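# Plug the sections fed by the red and blue funnels

## Task

Pipes run from the funnels to sections hidden behind a cover. They may cross, and one pipe is blocked for good. Find which section the red-banded funnel's pipe comes out over and set the red plug on that section's flat front face. Find the section under the blue-banded funnel's pipe end and set the blue plug on its flat front face the same way. You may drop marbles into the funnels, or back into their tray from just above it. Nothing may leave the table except a marble, and losing a marble is still better avoided. Both plugs must stay in place with no gripper holding them. At the end, open both grippers and move the arms away.

## Robot and tools

ROBOT. There are two 7-joint arms, left_arm and right_arm, each with a two-finger gripper. Everything uses one scene frame: the origin is on the table top midway between the arms, +x points out over the table, +z points up, and left_arm sits on the +y side. The arm names do not tell you which side of an image an arm appears on. Positions are in metres and orientations are quaternions in w,x,y,z order. The reported hand position can be wrong, more so when the arm is stretched far.

ROW FORMAT. Both execute_actions and move take rows of 20 numbers, each between -1 and 1, and every row covers both arms. The first 10 numbers are for left_arm and the next 10 are for right_arm. Within each arm's 10, the first 7 are joint displacements in this fixed order: upper arm roll, forearm roll, waist, wrist pitch, elbow, wrist roll, shoulder. The last 3 are the gripper's position, force_limit and speed. Joint values are offsets, not poses. A value of 1.0 means 1.427 rad for waist, shoulder, upper arm roll and elbow, 3.044 rad for forearm roll, 2.596 rad for wrist pitch, and 3.91 rad for wrist roll. Stated joint ranges in rad: waist -2.744 to 2.744, shoulder -1.784 to 1.784, upper arm roll -2.901 to 2.901, elbow -3.042 to -0.152, forearm roll -2.807 to 2.807, wrist pitch 0.544 to 4.517, wrist roll -3.016 to 3.016. A real end stop may be off by up to 0.018 rad in either direction.

GRIPPER NUMBERS. These are absolute commands, not offsets. Position +1 is fully open (140 mm). The pads touch at about -0.8, and -1 closes until something blocks the fingers. force_limit sets grip strength on parts up to 40 mm wide: about 14 N at -1, 60 N at 0 and 107 N at +1. speed sets how fast the pad gap changes: about 30 mm/s at -1, 140 at 0 and 250 at +1. To leave a gripper unchanged, repeat its previous three numbers, because a 0 is itself a command. The fingers point along the gripper's +z axis and close along its y axis. The reported position is the point between the closed pads. Fingertips extend about 33 mm past it when closed and about 9 mm when open. Closing pushes the tips about 24 mm further out, so keep that much room above a surface.

execute_actions(actions). This takes a list of actions. Each action holds 1 to 15 rows, and each row lasts one 1/30 s control step. If an action has fewer than 15 rows, its last row repeats until 15 steps have run. Displacements count from the joint angles at the start of that action, not from the previous row. For the first action of a call, that means the last angles reported in this scene. An empty list simply returns the current state and images. An action is rejected for both arms if it would push a joint more than 0.018 rad beyond its range. If any action is malformed, or the first action fails that check, the whole call is rejected and nothing moves.

move(target, speed, blocking). target is one 20-number row. Its displacements count from the Joint positions in the latest result that shows them. All joints move along their paths in step, so the gripper usually travels on a curve. The whole path takes between 0.5 and 10 s. speed (0.01 to 2 rad/s, default 0.5) is the top rate of whichever joint has the farthest to go. Moves do not avoid obstacles or the other arm. A faster move hits harder, and a target set further past a contact presses harder. With blocking=false the call returns after 0.5 s while the arm keeps moving. Until a result shows that move has ended, execute_actions and move are refused, so call wait or stop first. The move result adds a 'move:' line giving the outcome (done, off_target, moving, held, fault), limits=held or limits=none, and each arm's joint farthest from its target. After limits=held, an arm can suddenly move much faster than the set speed.

wait(seconds) runs the scene for 0 to 10 s while the arms keep their last command. stop() brakes a running move but does not stop the fingers, and a fast arm needs room to brake. zoom_image(camera, region) enlarges part of one camera's latest image. region is [x0, y0, x1, y1] in pixels, at most 504 by 504. Cameras, all 672x504: cam_head_left, cam_head_right, cam_high, cam_low, cam_left_wrist, cam_right_wrist. finished_scene(scene) takes the current scene number and ends that scene for good, so call it only once both plugs rest on their own.

MOTION LIMITS. On each step a joint's target may lead its measured angle by at most 0.248 rad for waist, shoulder, upper arm roll and elbow, 0.677 for forearm roll, 0.715 for wrist pitch and 1.54 for wrist roll. If the targets would put the gripper more than 70 mm from where it is, all of them are pulled back. A large displacement can therefore need several actions, and an unfinished one must be sent again.

RESULT LINES. The state line gives each gripper's position and quaternion. Joint positions, Joint velocities, Joint targets, Joint torques and External joint torques each list the joints per arm in the row order above. External torques also include friction and the weight of anything held. Step readings show angles at some steps, and HELD marks steps where an arm's command was held back. 'joint sent to its limit' means a joint was clipped at its end stop. 'joint command not followed' means the clearance check changed that arm's joint targets. object_status values: 0 = fingers moving, 1 = stopped while opening, 2 = stopped while closing (a grip), 3 = reached the target or the pads met. Check for 2 after closing. To squeeze harder during a grip, raise force_limit and change position slightly, for example -1 to -0.98. position_measured is in counts: 3 is fully open and 230 is closed. MOTOR HOT warns of heating from holding loads. An OVER-TEMPERATURE FAULT brakes the arm until it cools.

AVOID. A contact torque at a joint's load limit causes a TORQUE FAULT: 85 N m for waist, shoulder, upper arm roll and elbow, 11 N m for the three wrist joints. An outside force of 85 N, counting a held object's weight, causes a FORCE FAULT. Either fault freezes that arm for 10 s and drops the rest of the call. Never let the arms strike or press on each other. Do not knock anything off the table, and avoid drops, slams and hard pushes. Something may occasionally tug a held part or push a loose one, so recheck grips and placements. The robot keeps its last command while you think.

Each tool is called after "Request:" by a JSON object that holds its "fn" and its "kwargs".

## Session

Request:
{"fn": "execute_actions", "kwargs": {"actions": []}}

Scene clock: 0.00 s.
left_arm: end_effector_position=(+0.2209, +0.1695, +0.2975) position_measured=3 object_status=3 end_effector_quat_wxyz=(-0.011, +0.337, +0.732, +0.592) | right_arm: end_effector_position=(+0.5020, -0.6594, +0.1826) position_measured=3 object_status=3 end_effector_quat_wxyz=(+0.007, +0.557, +0.824, +0.107)
Joint names: [upper arm roll, forearm roll, waist, wrist pitch, elbow, wrist roll, shoulder]
Joint positions: left_arm=[-0.108  0.553 -1.246  1.091 -2.216  0.889  0.035] | right_arm=[-0.065  0.268 -0.634  2.15  -1.973  2.082  0.166]
Joint velocities: left_arm=[-0.     0.    -0.001  0.    -0.     0.001 -0.001] | right_arm=[-0.001 -0.001  0.001  0.001  0.001  0.     0.001]
Joint torques (N m, as the joint torque sensors report them, + toward a larger angle): no reading
External joint torques (N m, as the arm's controller estimates them; a push from outside toward a larger angle lowers the number): no reading
Joint targets: left_arm=[-0.108 0.553 -1.246 1.091 -2.216 0.889 0.035] | right_arm=[-0.065 0.268 -0.634 2.150 -1.973 2.082 0.166]

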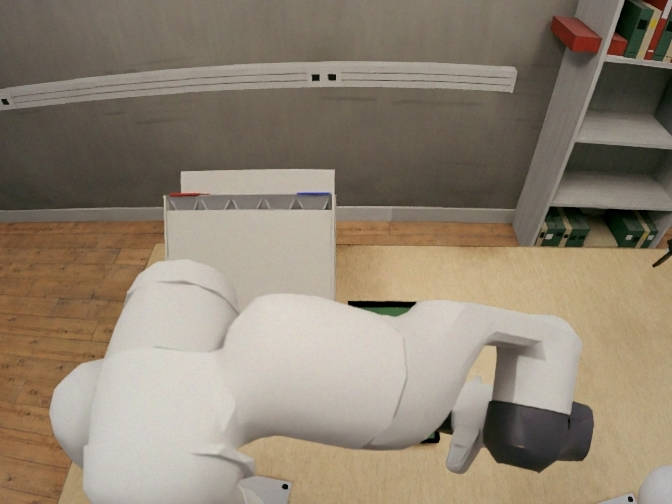

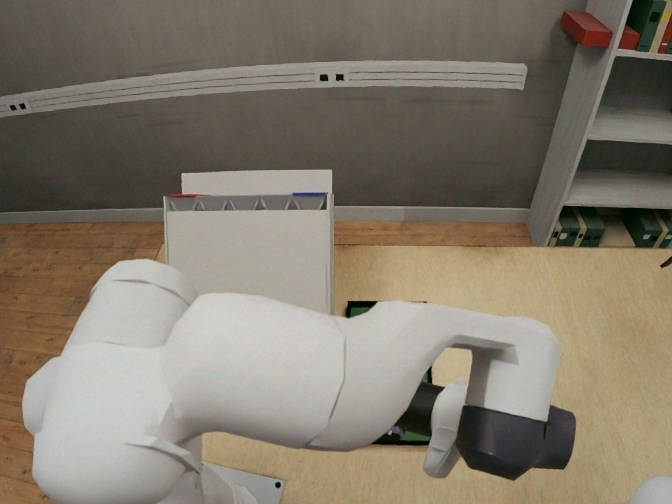

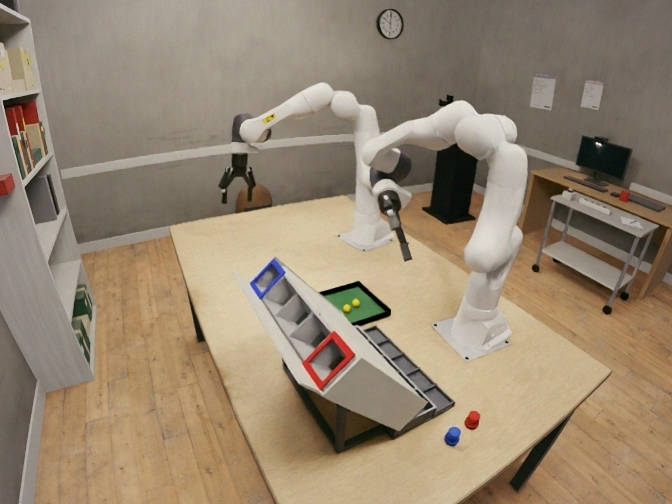

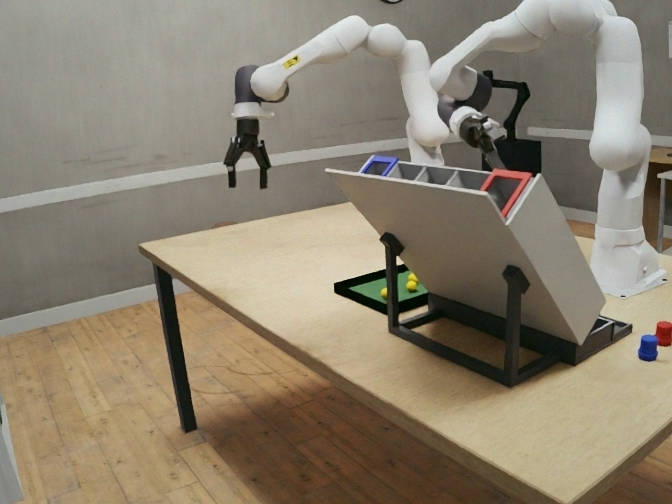

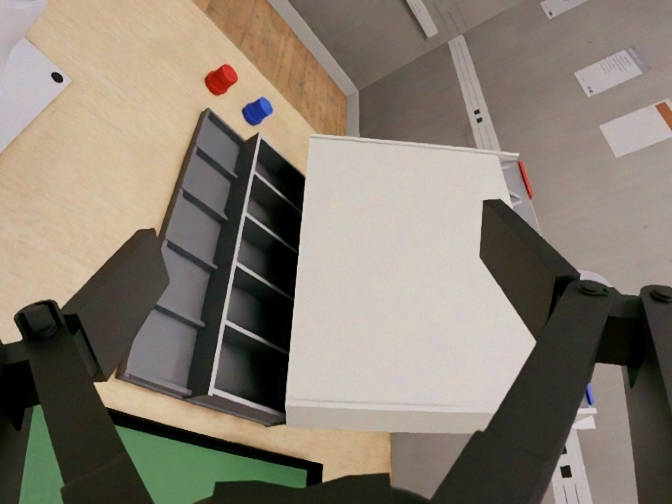

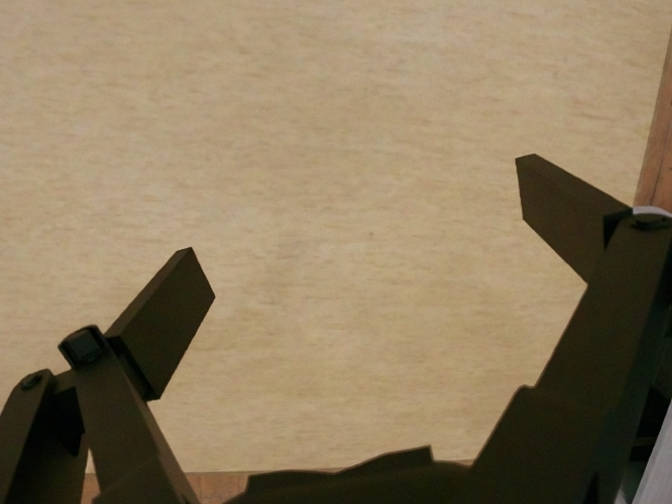

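Request:
{"fn": "zoom_image", "kwargs": {"camera": "cam_high", "region": [220, 245, 400, 405]}}

Request:
{"fn": "zoom_image", "kwargs": {"camera": "cam_low", "region": [320, 140, 560, 320]}}

Request:
{"fn": "zoom_image", "kwargs": {"camera": "cam_high", "region": [300, 270, 520, 460]}}

Region (220, 245, 400, 405) of cam_high's 672x504 image, scaled by 2.800, with more detail than that image has.

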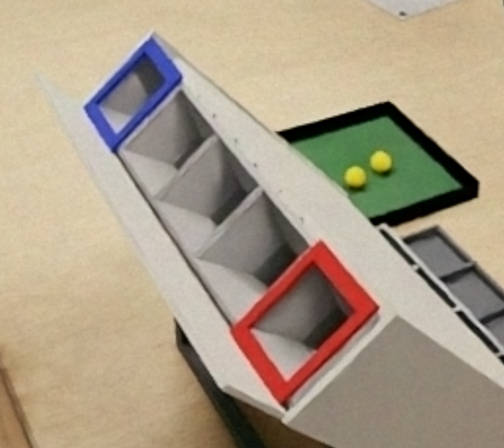

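Region (320, 140, 560, 320) of cam_low's 672x504 image, scaled by 2.100, with more detail than that image has; it fills the top 378 rows of this view, and the rest is white.

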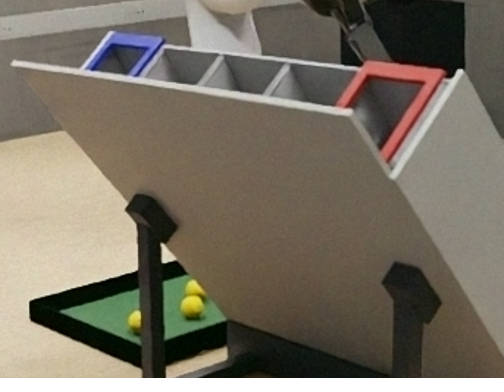

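Region (300, 270, 520, 460) of cam_high's 672x504 image, scaled by 2.291, with more detail than that image has; it fills the top 435 rows of this view, and the rest is white.

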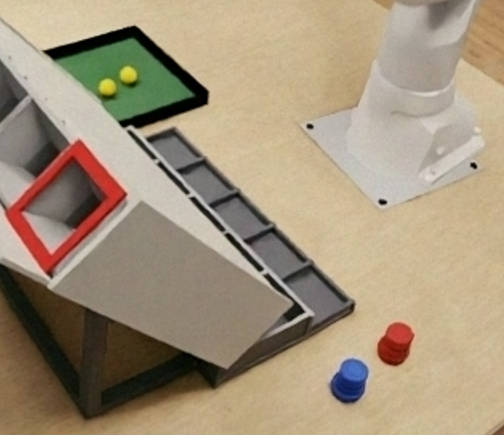

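Request:
{"fn": "execute_actions", "kwargs": {"actions": [[[0.0021,-0.0024,0.0046,0.0051,-0.0036,-0.0067,-0.0023,-0.15,-0.3,0,0,0,0,-0.0029,0,0,-0.0065,1,0,0],[0.0026,-0.0039,0.0075,0.0106,-0.0055,-0.0141,-0.0031,-0.15,-0.3,0,0,0,0,-0.0055,0,0,-0.0111,1,0,0],[0.0033,-0.0062,0.0116,0.0187,-0.0082,-0.0245,-0.0042,-0.15,-0.3,0,0,0,0,-0.0092,0,0,-0.0177,1,0,0],[0.0043,-0.0092,0.017,0.0293,-0.0118,-0.0378,-0.0057,-0.15,-0.3,0,0,0,0,-0.0142,0,0,-0.0265,1,0,0],[0.0056,-0.013,0.0239,0.0425,-0.0164,-0.0538,-0.0076,-0.15,-0.3,0,0,0,0,-0.0204,0,0,-0.0376,1,0,0],[0.0071,-0.0176,0.0323,0.058,-0.022,-0.072,-0.0098,-0.15,-0.3,0,0,0,0,-0.0276,0,0,-0.051,1,0,0],[0.0089,-0.0228,0.042,0.0755,-0.0284,-0.092,-0.0125,-0.15,-0.3,0,0,0,0,-0.0358,0,0,-0.0666,1,0,0],[0.0109,-0.0286,0.0529,0.0947,-0.0357,-0.1132,-0.0154,-0.15,-0.3,0,0,0,0,-0.0447,0,0,-0.0842,1,0,0],[0.0131,-0.0349,0.065,0.1152,-0.0437,-0.135,-0.0187,-0.15,-0.3,0,0,0,0,-0.0543,0,0,-0.1035,1,0,0],[0.0155,-0.0415,0.0778,0.1363,-0.0523,-0.1568,-0.0222,-0.15,-0.3,0,0,0,0,-0.0641,0,0,-0.1242,1,0,0],[0.0179,-0.0482,0.0913,0.1577,-0.0612,-0.1779,-0.0258,-0.15,-0.3,0,0,0,0,-0.0741,0,0,-0.1458,1,0,0],[0.0204,-0.055,0.105,0.1786,-0.0704,-0.1977,-0.0295,-0.15,-0.3,0,0,0,0,-0.0839,0,0,-0.1679,1,0,0],[0.0229,-0.0615,0.1188,0.1987,-0.0795,-0.2157,-0.0333,-0.15,-0.3,0,0,0,0,-0.0933,0,0,-0.1901,1,0,0],[0.0255,-0.0678,0.1326,0.2174,-0.0887,-0.2314,-0.037,-0.15,-0.3,0,0,0,0,-0.102,0,0,-0.2123,1,0,0],[0.028,-0.0738,0.1465,0.2353,-0.0979,-0.2458,-0.0407,-0.15,-0.3,0,0,0,0,-0.1103,0,0,-0.2345,1,0,0]],[[0.0096,-0.0285,0.0457,0.0994,-0.0309,-0.1378,-0.0135,-0.15,-0.3,0,0,0,0,-0.0469,0,0,-0.0725,1,0,0],[0.0121,-0.0345,0.0595,0.1173,-0.0401,-0.1522,-0.0172,-0.15,-0.3,0,0,0,0,-0.0552,0,0,-0.0947,1,0,0],[0.0146,-0.0406,0.0733,0.1352,-0.0492,-0.1666,-0.0209,-0.15,-0.3,0,0,0,0,-0.0636,0,0,-0.1169,1,0,0],[0.0171,-0.0466,0.0871,0.153,-0.0584,-0.181,-0.0247,-0.15,-0.3,0,0,0,0,-0.0719,0,0,-0.1391,1,0,0],[0.0197,-0.0527,0.1009,0.1709,-0.0676,-0.1954,-0.0284,-0.15,-0.3,0,0,0,0,-0.0803,0,0,-0.1613,1,0,0],[0.0222,-0.0587,0.1147,0.1888,-0.0768,-0.2098,-0.0321,-0.15,-0.3,0,0,0,0,-0.0886,0,0,-0.1835,1,0,0],[0.0247,-0.0648,0.1285,0.2067,-0.086,-0.2242,-0.0359,-0.15,-0.3,0,0,0,0,-0.097,0,0,-0.2057,1,0,0],[0.0272,-0.0708,0.1423,0.2246,-0.0951,-0.2386,-0.0396,-0.15,-0.3,0,0,0,0,-0.1053,0,0,-0.2278,1,0,0],[0.0298,-0.0769,0.1561,0.2425,-0.1043,-0.253,-0.0434,-0.15,-0.3,0,0,0,0,-0.1137,0,0,-0.25,1,0,0],[0.0323,-0.0829,0.1699,0.2604,-0.1135,-0.2674,-0.0471,-0.15,-0.3,0,0,0,0,-0.122,0,0,-0.2722,1,0,0],[0.0348,-0.089,0.1837,0.2782,-0.1227,-0.2818,-0.0508,-0.15,-0.3,0,0,0,0,-0.1304,0,0,-0.2944,1,0,0],[0.0373,-0.095,0.1975,0.2961,-0.1319,-0.2962,-0.0546,-0.15,-0.3,0,0,0,0,-0.1387,0,0,-0.3166,1,0,0],[0.0398,-0.101,0.2113,0.314,-0.141,-0.3106,-0.0583,-0.15,-0.3,0,0,0,0,-0.1471,0,0,-0.3387,1,0,0],[0.0423,-0.1071,0.2247,0.3319,-0.15,-0.325,-0.0619,-0.15,-0.3,0,0,0,0,-0.1554,0,0,-0.3604,1,0,0],[0.0447,-0.1129,0.2376,0.3488,-0.1585,-0.338,-0.0654,-0.15,-0.3,0,0,0,0,-0.1633,0,0,-0.381,1,0,0]],[[0.009,-0.0274,0.0426,0.0953,-0.0288,-0.1321,-0.0126,-0.15,-0.3,0,0,0,0,-0.045,0,0,-0.0675,1,0,0],[0.011,-0.0319,0.0535,0.1077,-0.0361,-0.1391,-0.0156,-0.15,-0.3,0,0,0,0,-0.0508,0,0,-0.0851,1,0,0],[0.0128,-0.0357,0.0632,0.1175,-0.0425,-0.1431,-0.0182,-0.15,-0.3,0,0,0,0,-0.0554,0,0,-0.1007,1,0,0],[0.0143,-0.0387,0.0716,0.1247,-0.0481,-0.1442,-0.0205,-0.15,-0.3,0,0,0,0,-0.0587,0,0,-0.1141,1,0,0],[0.0156,-0.041,0.0785,0.1295,-0.0527,-0.1426,-0.0223,-0.15,-0.3,0,0,0,0,-0.0609,0,0,-0.1252,1,0,0],[0.0166,-0.0425,0.0839,0.1318,-0.0563,-0.1388,-0.0238,-0.15,-0.3,0,0,0,0,-0.0621,0,0,-0.134,1,0,0],[0.0173,-0.0433,0.088,0.1322,-0.059,-0.1332,-0.0249,-0.15,-0.3,0,0,0,0,-0.0622,0,0,-0.1406,1,0,0],[0.0178,-0.0435,0.0909,0.1309,-0.0609,-0.1264,-0.0257,-0.15,-0.3,0,0,0,0,-0.0616,0,0,-0.1452,1,0,0],[0.0182,-0.0433,0.0927,0.1283,-0.0621,-0.119,-0.0262,-0.15,-0.3,0,0,0,0,-0.0604,0,0,-0.148,1,0,0],[0.0183,-0.0427,0.0936,0.1251,-0.0627,-0.1116,-0.0264,-0.15,-0.3,0,0,0,0,-0.0589,0,0,-0.1495,1,0,0],[0.0184,-0.042,0.0939,0.1216,-0.063,-0.1049,-0.0265,-0.15,-0.3,0,0,0,0,-0.0573,0,0,-0.1501,1,0,0],[0.0184,-0.0413,0.094,0.1185,-0.063,-0.0995,-0.0265,-0.15,-0.3,0,0,0,0,-0.0558,0,0,-0.1502,1,0,0],[0.0184,-0.0408,0.094,0.1163,-0.063,-0.0959,-0.0265,-0.15,-0.3,0,0,0,0,-0.0548,0,0,-0.1502,1,0,0],[0.0184,-0.0406,0.094,0.1155,-0.063,-0.0946,-0.0265,-0.15,-0.3,0,0,0,0,-0.0544,0,0,-0.1502,1,0,0]]]}}

Scene clock: 121.50 s.
left_arm: end_effector_position=(+0.3358, +0.0721, +0.0830) position_measured=148 object_status=3 end_effector_quat_wxyz=(+0.002, +0.710, -0.704, -0.008) | right_arm: end_effector_position=(+0.2916, -0.5074, +0.5774) position_measured=3 object_status=3 end_effector_quat_wxyz=(+0.163, +0.455, +0.862, +0.153)
Joint names: [upper arm roll, forearm roll, waist, wrist pitch, elbow, wrist roll, shoulder]
Joint positions: left_arm=[ 0.004 -0.005 -0.655  2.47  -2.608 -0.777 -0.123] | right_arm=[-0.065  0.268 -0.634  1.512 -1.971  2.082 -0.789]
Joint velocities: left_arm=[ 0.001 -0.     0.005  0.021 -0.013 -0.037 -0.001] | right_arm=[-0.001 -0.001 -0.001 -0.013 -0.017 -0.001  0.001]
Joint torques (N m, as the joint torque sensors report them, + toward a larger angle): left_arm=[ -1.09  -0.55   2.23   2.88  18.45  -0.28 -24.67] | right_arm=[ 0.56  1.49  0.97  2.23 18.46  0.01  0.63]
External joint torques (N m, as the arm's controller estimates them; a push from outside toward a larger angle lowers the number): left_arm=[-0.89 -1.06  2.26  0.37 -1.73 -0.28 -1.11] | right_arm=[ 0.38  0.03  1.03 -0.74 -1.9   0.    1.88]
External joint torques at the end of the 1st action: left_arm=[-0.83 -1.18  1.48  0.57 -1.1  -0.57 -2.17] | right_arm=[ 0.15  0.01  0.93 -0.8   0.15  0.04 -1.86]
External joint torques at the end of the 2nd action: left_arm=[ 0.28 -1.19  1.52  0.55 -1.69 -0.6  -1.85] | right_arm=[ 0.26  0.13  0.59 -0.86 -1.43  0.05  0.48]
Joint targets: left_arm=[0.004 -0.010 -0.653 2.476 -2.611 -0.792 -0.126] | right_arm=[-0.065 0.268 -0.634 1.506 -1.974 2.082 -0.788]
Step readings (joint positions; steps 1 to 15: 1st action; 16 to 30: 2nd action; 31 to 45: 3rd action):
0: left_arm=[-0.108 0.553 -1.246 1.091 -2.216 0.889 0.035] | right_arm=[-0.065 0.268 -0.634 2.150 -1.973 2.082 0.166]
1: left_arm=[-0.107 0.553 -1.246 1.093 -2.216 0.887 0.035] | right_arm=[-0.065 0.268 -0.634 2.149 -1.973 2.082 0.165]
2: left_arm=[-0.107 0.552 -1.244 1.097 -2.218 0.882 0.034] | right_arm=[-0.065 0.268 -0.634 2.147 -1.974 2.082 0.163]
4: left_arm=[-0.106 0.545 -1.237 1.114 -2.223 0.861 0.032] | right_arm=[-0.065 0.268 -0.634 2.139 -1.974 2.082 0.153]
8: left_arm=[-0.101 0.510 -1.202 1.200 -2.246 0.757 0.022] | right_arm=[-0.065 0.268 -0.634 2.099 -1.976 2.082 0.099]
15: left_arm=[-0.077 0.393 -1.082 1.487 -2.325 0.411 -0.009] | right_arm=[-0.065 0.268 -0.634 1.966 -1.975 2.082 -0.097]
16: left_arm=[-0.073 0.374 -1.062 1.532 -2.338 0.356 -0.014] | right_arm=[-0.065 0.268 -0.634 1.946 -1.975 2.082 -0.129]
17: left_arm=[-0.070 0.355 -1.042 1.577 -2.352 0.301 -0.019] | right_arm=[-0.065 0.268 -0.634 1.925 -1.975 2.082 -0.162]
19: left_arm=[-0.062 0.317 -1.003 1.669 -2.378 0.191 -0.029] | right_arm=[-0.065 0.268 -0.634 1.883 -1.974 2.082 -0.226]
23: left_arm=[-0.047 0.243 -0.924 1.852 -2.431 -0.031 -0.050] | right_arm=[-0.065 0.268 -0.634 1.798 -1.974 2.082 -0.353]
30: left_arm=[-0.022 0.114 -0.787 2.176 -2.522 -0.422 -0.088] | right_arm=[-0.065 0.268 -0.634 1.648 -1.974 2.082 -0.574]
31: left_arm=[-0.018 0.096 -0.768 2.219 -2.534 -0.475 -0.093] | right_arm=[-0.065 0.268 -0.634 1.628 -1.974 2.082 -0.605]
32: left_arm=[-0.015 0.078 -0.750 2.261 -2.545 -0.525 -0.097] | right_arm=[-0.065 0.268 -0.634 1.609 -1.973 2.082 -0.634]
34: left_arm=[-0.008 0.047 -0.718 2.335 -2.566 -0.614 -0.106] | right_arm=[-0.065 0.268 -0.634 1.575 -1.972 2.082 -0.689]
38: left_arm=[0.002 0.008 -0.673 2.433 -2.595 -0.732 -0.118] | right_arm=[-0.065 0.268 -0.634 1.529 -1.970 2.082 -0.763]
45: Joint positions above

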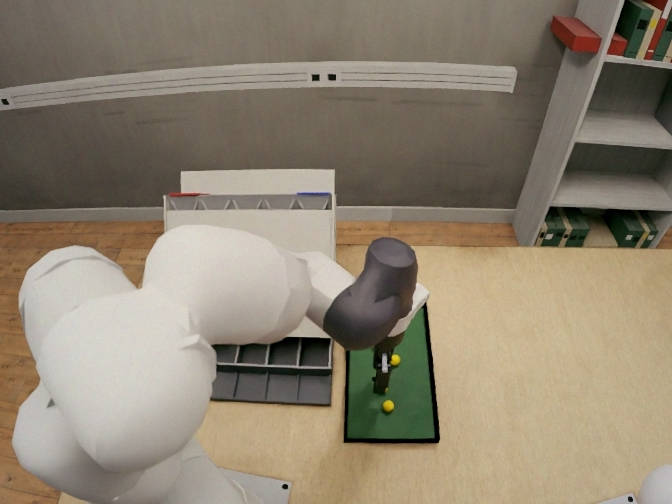

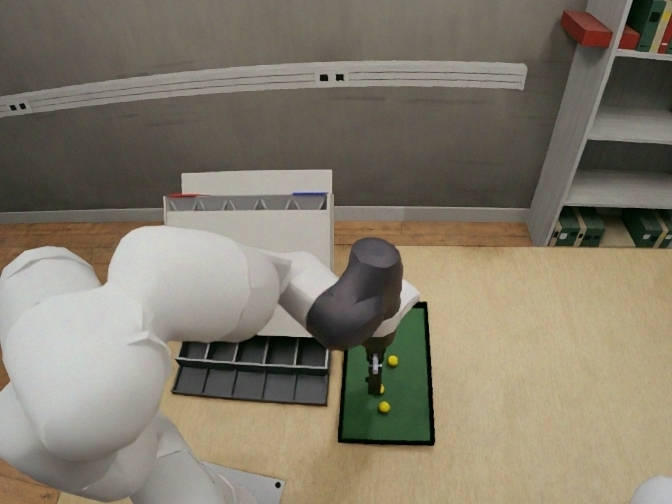

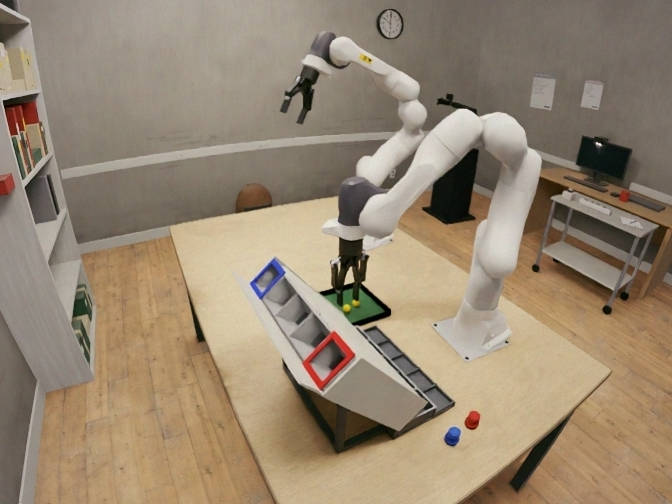

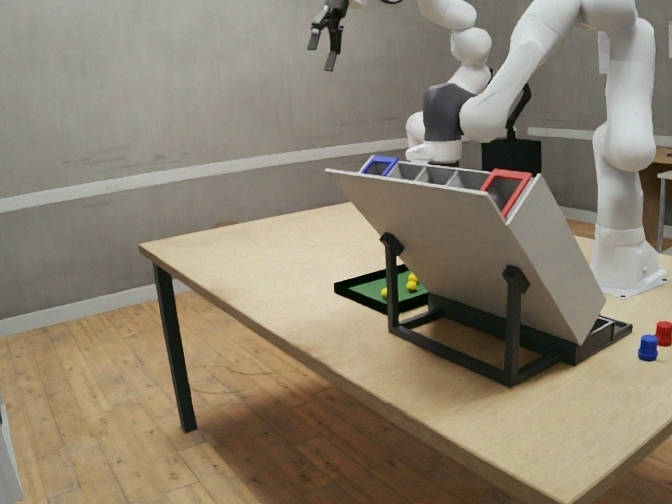

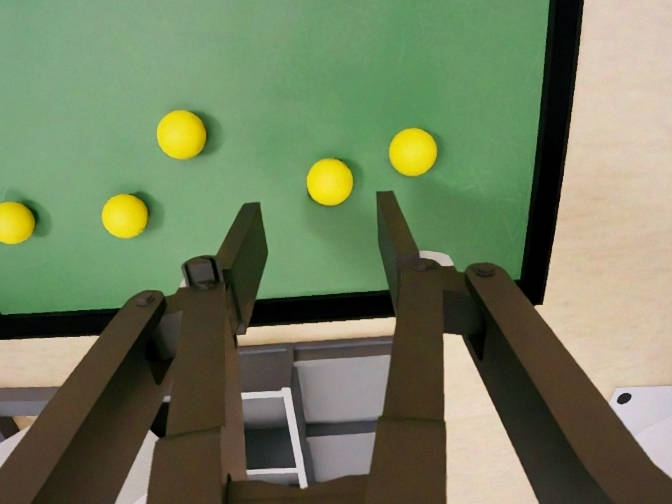

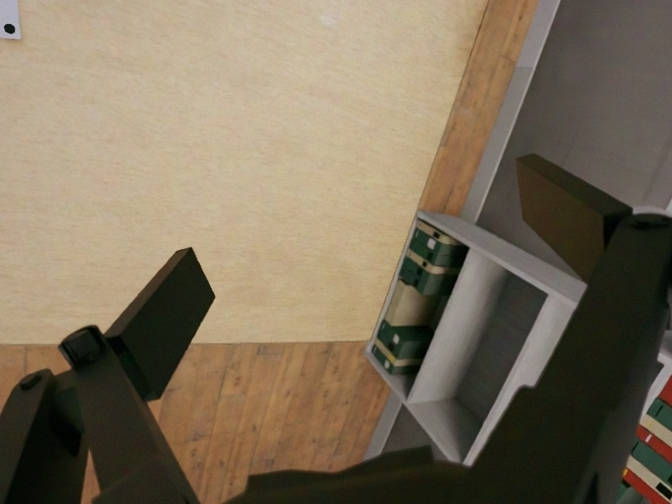

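Request:
{"fn": "execute_actions", "kwargs": {"actions": []}}

Scene clock: 122.93 s.
left_arm: end_effector_position=(+0.3363, +0.0717, +0.0831) position_measured=148 object_status=3 end_effector_quat_wxyz=(+0.002, +0.714, -0.700, -0.006) | right_arm: end_effector_position=(+0.2911, -0.5070, +0.5763) position_measured=3 object_status=3 end_effector_quat_wxyz=(+0.162, +0.455, +0.862, +0.153)
Joint names: [upper arm roll, forearm roll, waist, wrist pitch, elbow, wrist roll, shoulder]
Joint positions: left_arm=[ 0.004 -0.005 -0.655  2.474 -2.609 -0.788 -0.123] | right_arm=[-0.065  0.268 -0.634  1.51  -1.972  2.082 -0.789]
Joint velocities: left_arm=[-0.     0.001 -0.     0.    -0.001 -0.    -0.   ] | right_arm=[-0.     0.002  0.002  0.001  0.    -0.     0.   ]
Joint torques (N m, as the joint torque sensors report them, + toward a larger angle): left_arm=[ -1.62  -0.64   1.65   2.75  18.64  -0.17 -24.7 ] | right_arm=[ 0.53  1.52  0.7   2.33 17.86  0.03  0.85]
External joint torques (N m, as the arm's controller estimates them; a push from outside toward a larger angle lowers the number): left_arm=[-1.42 -1.15  1.72  0.26 -1.38 -0.18 -1.16] | right_arm=[ 0.2   0.03  0.66 -0.62 -2.45  0.01  2.21]
Joint targets: left_arm=[0.004 -0.010 -0.653 2.476 -2.611 -0.792 -0.126] | right_arm=[-0.065 0.268 -0.634 1.506 -1.974 2.082 -0.788]

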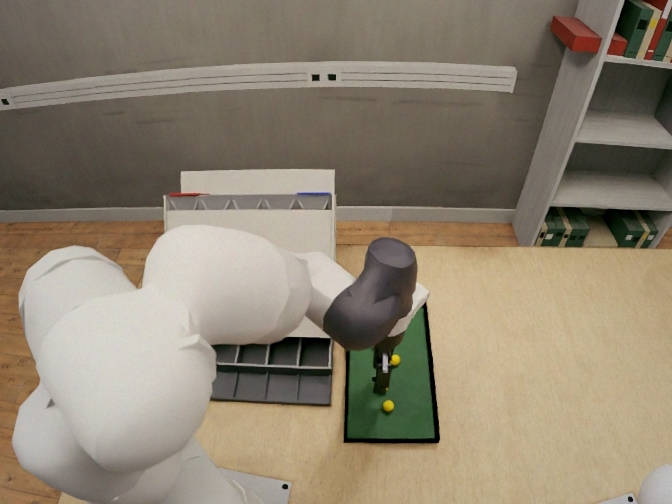

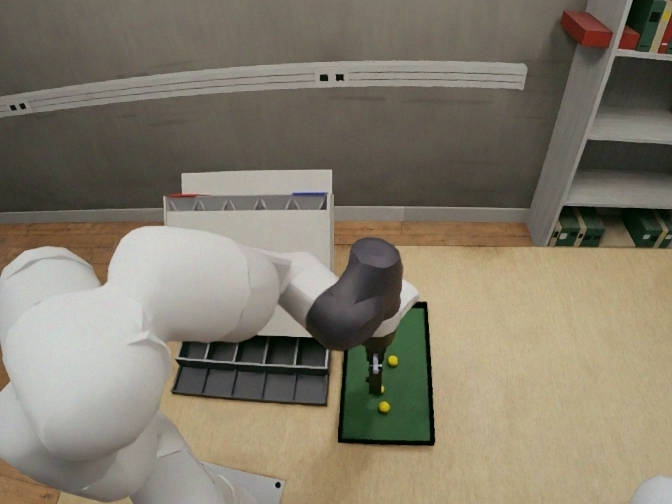

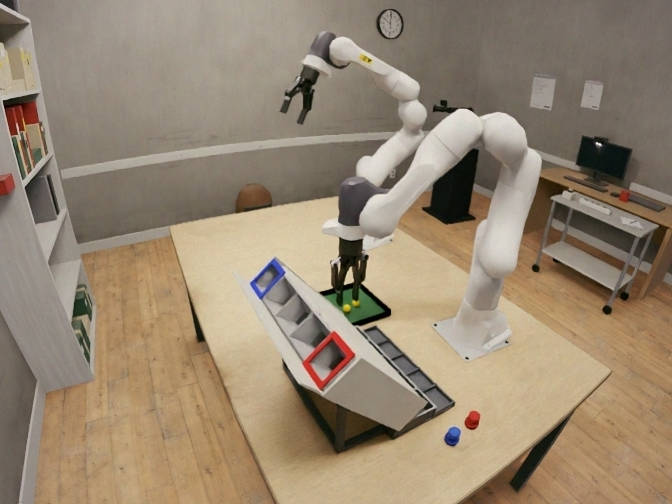

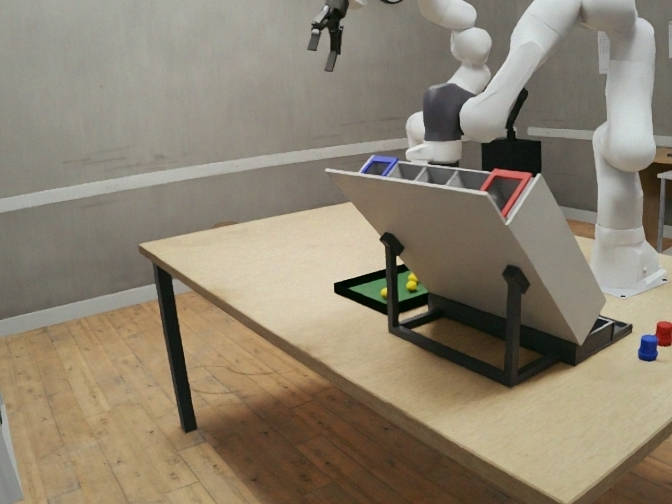

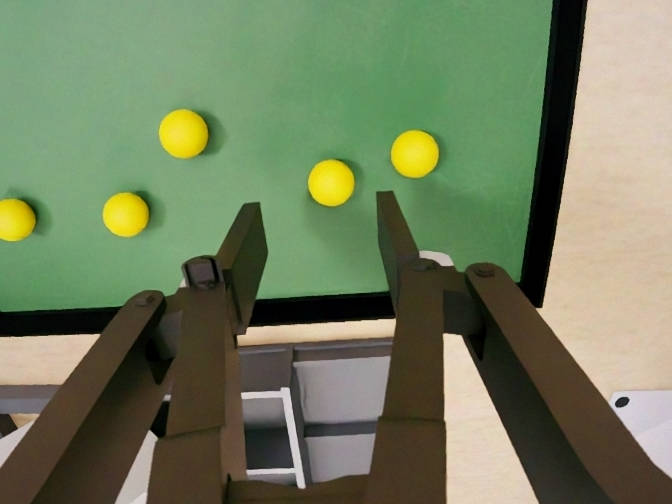

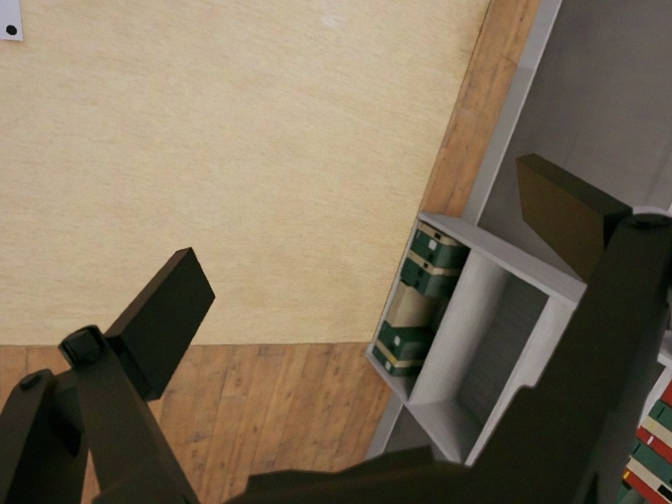

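Request:
{"fn": "execute_actions", "kwargs": {"actions": [[[0,-0.0016,-0.003,0.001,-0.0019,-0.001,0.0041,-0.34,-0.3,0.5,0,0,0,-0.0015,-0.0014,0,0.0007,1,0,0],[0,-0.0016,-0.0046,0.0047,-0.0027,-0.001,0.009,-0.34,-0.3,0.5,0,0,0,-0.0015,-0.0014,0,0.0007,1,0,0],[0,-0.0016,-0.0066,0.0141,-0.004,-0.001,0.0167,-0.34,-0.3,0.5,0,0,0,-0.0015,-0.0014,0,0.0007,1,0,0],[0,-0.0016,-0.0088,0.0269,-0.0056,-0.001,0.0266,-0.34,-0.3,0.5,0,0,0,-0.0015,-0.0014,0,0.0007,1,0,0],[0,-0.0016,-0.011,0.0406,-0.0075,-0.001,0.0377,-0.34,-0.3,0.5,0,0,0,-0.0015,-0.0014,0,0.0007,1,0,0],[0,-0.0016,-0.013,0.0532,-0.0093,-0.001,0.0488,-0.34,-0.3,0.5,0,0,0,-0.0015,-0.0014,0,0.0007,1,0,0],[0,-0.0016,-0.0146,0.0631,-0.0109,-0.001,0.0586,-0.34,-0.3,0.5,0,0,0,-0.0015,-0.0014,0,0.0007,1,0,0],[0,-0.0016,-0.0156,0.0689,-0.0122,-0.001,0.0663,-0.34,-0.3,0.5,0,0,0,-0.0015,-0.0014,0,0.0007,1,0,0],[0,-0.0016,-0.016,0.0701,-0.013,-0.001,0.0713,-1,-0.3,-0.4,0,0,0,-0.0015,-0.0014,0,0.0007,1,0,0],[0,-0.0016,-0.0161,0.0672,-0.0134,-0.001,0.0735,-1,-0.3,-0.4,0,0,0,-0.0015,-0.0014,0,0.0007,1,0,0],[0,-0.0016,-0.0161,0.0614,-0.0134,-0.001,0.0738,-1,-0.3,-0.4,0,0,0,-0.0015,-0.0014,0,0.0007,1,0,0],[0,-0.0016,-0.0161,0.0551,-0.0134,-0.001,0.0738,-1,-0.3,-0.4,0,0,0,-0.0015,-0.0014,0,0.0007,1,0,0],[0,-0.0016,-0.0161,0.0519,-0.0134,-0.001,0.0738,-1,-0.3,-0.4,0,0,0,-0.0015,-0.0014,0,0.0007,1,0,0]]]}}

Scene clock: 177.00 s.
left_arm: end_effector_position=(+0.3333, +0.0628, +0.0445) position_measured=197 object_status=0 end_effector_quat_wxyz=(+0.001, +0.708, -0.707, -0.000) | right_arm: end_effector_position=(+0.2911, -0.5069, +0.5760) position_measured=3 object_status=3 end_effector_quat_wxyz=(+0.161, +0.455, +0.862, +0.153)
Joint names: [upper arm roll, forearm roll, waist, wrist pitch, elbow, wrist roll, shoulder]
Joint positions: left_arm=[ 0.005 -0.005 -0.676  2.604 -2.626 -0.789 -0.022] | right_arm=[-0.065  0.268 -0.634  1.51  -1.973  2.082 -0.789]
Joint velocities: left_arm=[ 0.     0.001 -0.002  0.003 -0.001  0.001  0.   ] | right_arm=[-0.001  0.     0.     0.    -0.001 -0.001  0.   ]
Joint torques (N m, as the joint torque sensors report them, + toward a larger angle): left_arm=[ -0.18  -0.62  -0.75   3.07  17.84  -0.2  -23.38] | right_arm=[ 0.4   1.54  0.53  2.34 17.6   0.07  0.6 ]
External joint torques (N m, as the arm's controller estimates them; a push from outside toward a larger angle lowers the number): left_arm=[-0.4  -1.03 -0.94  0.54 -0.42 -0.2   1.88] | right_arm=[ 0.1   0.06  0.52 -0.6  -2.68  0.05  1.92]
Joint targets: left_arm=[0.004 -0.010 -0.678 2.608 -2.628 -0.792 -0.018] | right_arm=[-0.065 0.268 -0.634 1.506 -1.974 2.082 -0.788]
Step readings (joint positions):
0: left_arm=[0.004 -0.005 -0.655 2.474 -2.609 -0.788 -0.123] | right_arm=[-0.065 0.268 -0.634 1.510 -1.973 2.082 -0.789]
1: left_arm=[0.004 -0.005 -0.655 2.474 -2.609 -0.788 -0.123] | right_arm=[-0.065 0.268 -0.634 1.510 -1.973 2.082 -0.789]
2: left_arm=[0.005 -0.005 -0.656 2.476 -2.609 -0.788 -0.121] | right_arm=[-0.065 0.268 -0.634 1.510 -1.973 2.082 -0.789]
4: left_arm=[0.005 -0.005 -0.660 2.491 -2.610 -0.788 -0.110] | right_arm=[-0.065 0.268 -0.634 1.510 -1.973 2.082 -0.789]
8: left_arm=[0.005 -0.005 -0.670 2.563 -2.618 -0.788 -0.060] | right_arm=[-0.065 0.268 -0.634 1.510 -1.973 2.082 -0.789]
15: Joint positions above

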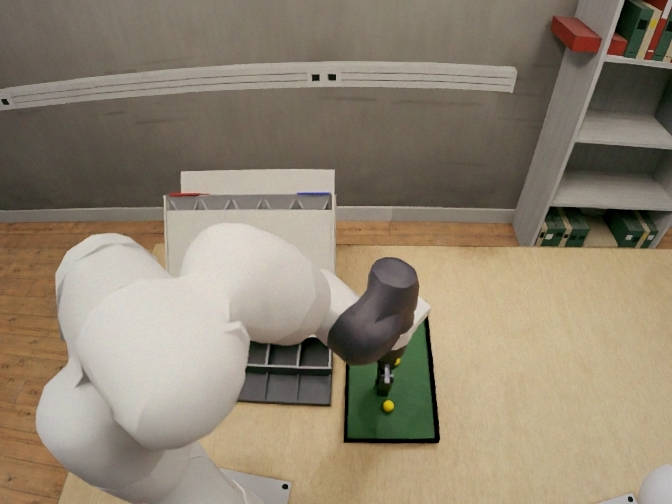

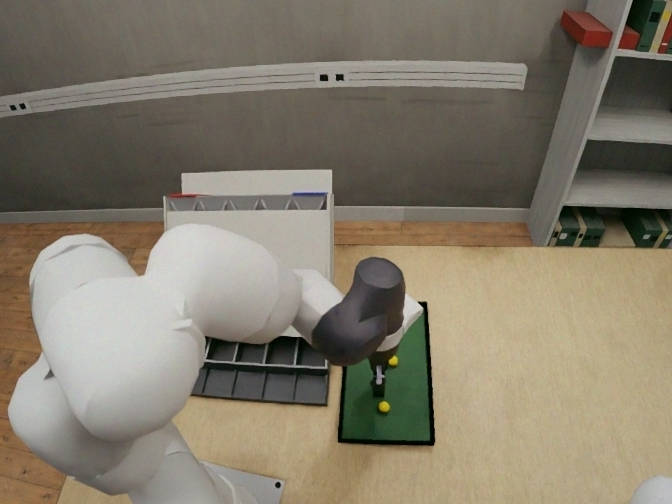

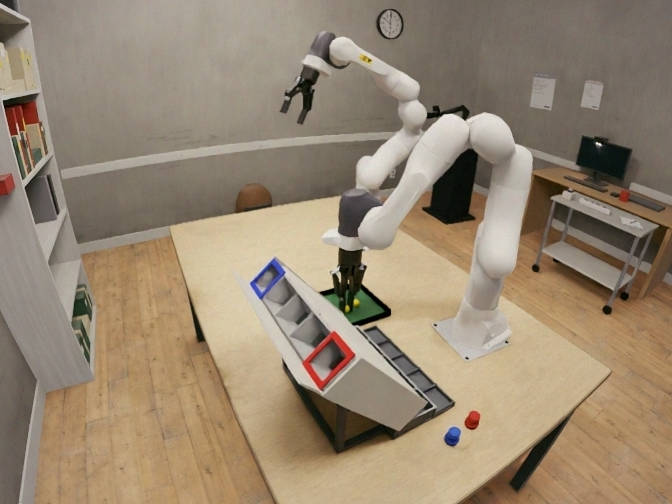

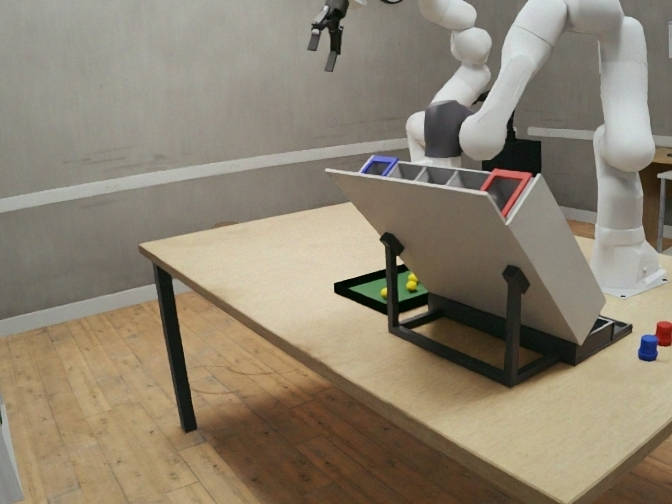

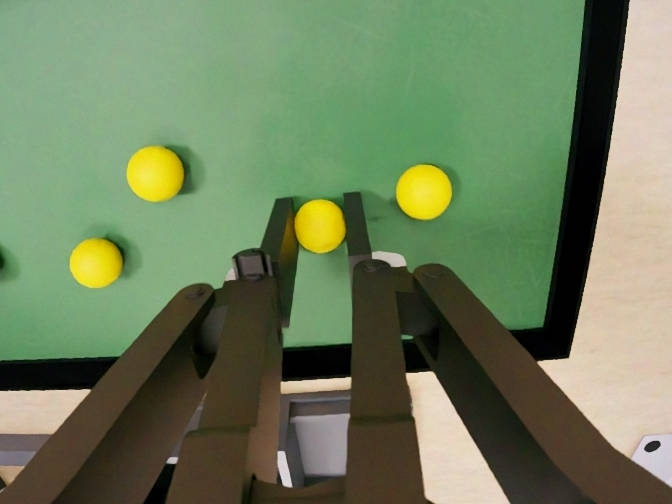

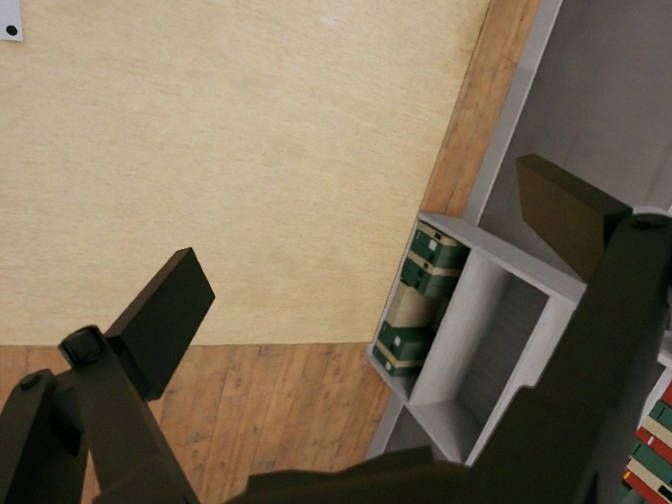

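Request:
{"fn": "execute_actions", "kwargs": {"actions": []}}

Scene clock: 247.67 s.
left_arm: end_effector_position=(+0.3335, +0.0626, +0.0445) position_measured=197 object_status=2 end_effector_quat_wxyz=(+0.001, +0.708, -0.707, +0.000) | right_arm: end_effector_position=(+0.2910, -0.5069, +0.5759) position_measured=3 object_status=3 end_effector_quat_wxyz=(+0.161, +0.455, +0.862, +0.153)
Joint names: [upper arm roll, forearm roll, waist, wrist pitch, elbow, wrist roll, shoulder]
Joint positions: left_arm=[ 0.005 -0.005 -0.676  2.605 -2.626 -0.789 -0.022] | right_arm=[-0.065  0.268 -0.634  1.51  -1.973  2.082 -0.789]
Joint velocities: left_arm=[-0.     0.001 -0.001 -0.    -0.001 -0.001 -0.001] | right_arm=[ 0.     0.002 -0.001  0.001 -0.    -0.001  0.   ]
Joint torques (N m, as the joint torque sensors report them, + toward a larger angle): left_arm=[ -0.39  -0.63  -1.25   3.06  16.39  -0.17 -23.45] | right_arm=[ 0.49  1.55  0.55  2.36 17.83  0.03  0.33]
External joint torques (N m, as the arm's controller estimates them; a push from outside toward a larger angle lowers the number): left_arm=[-0.32 -1.06 -1.2   0.54 -1.97 -0.17  1.94] | right_arm=[ 0.21  0.08  0.56 -0.58 -2.4   0.01  1.57]
Joint targets: left_arm=[0.004 -0.010 -0.678 2.608 -2.628 -0.792 -0.018] | right_arm=[-0.065 0.268 -0.634 1.506 -1.974 2.082 -0.788]

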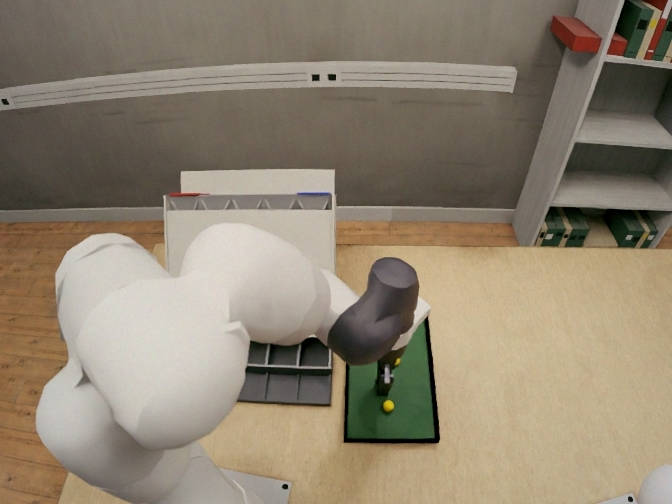

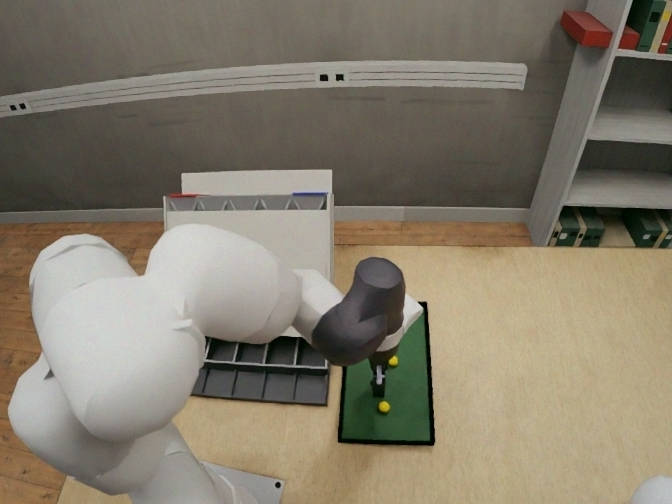

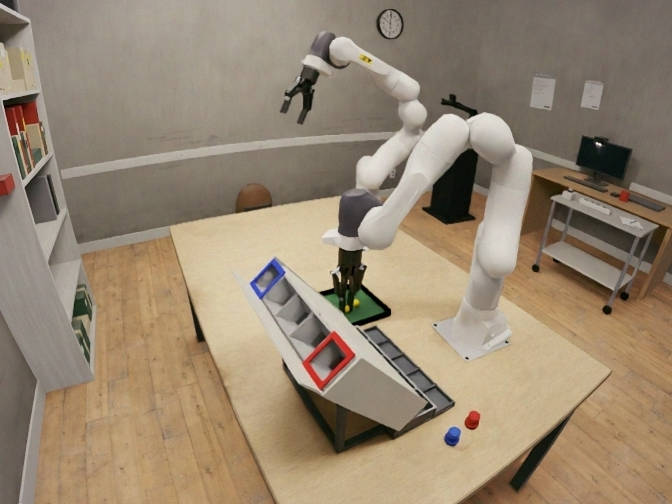

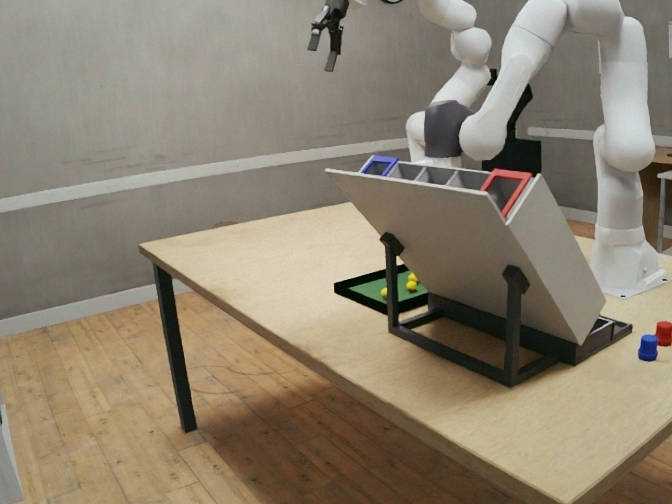

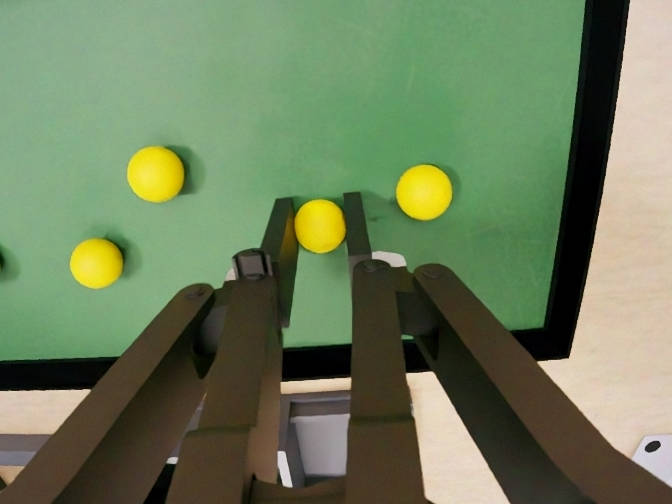

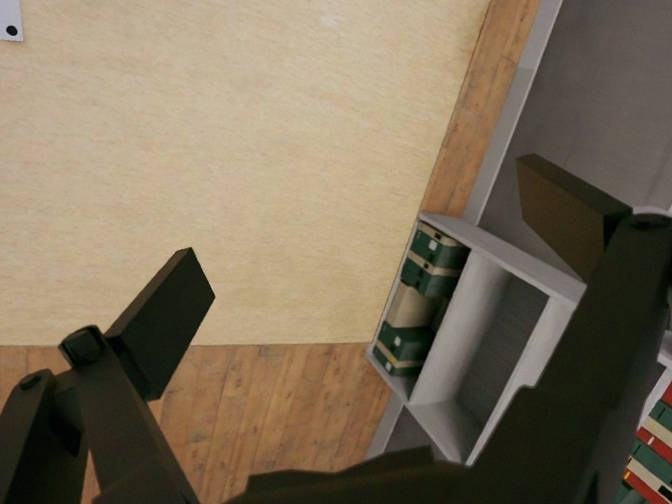

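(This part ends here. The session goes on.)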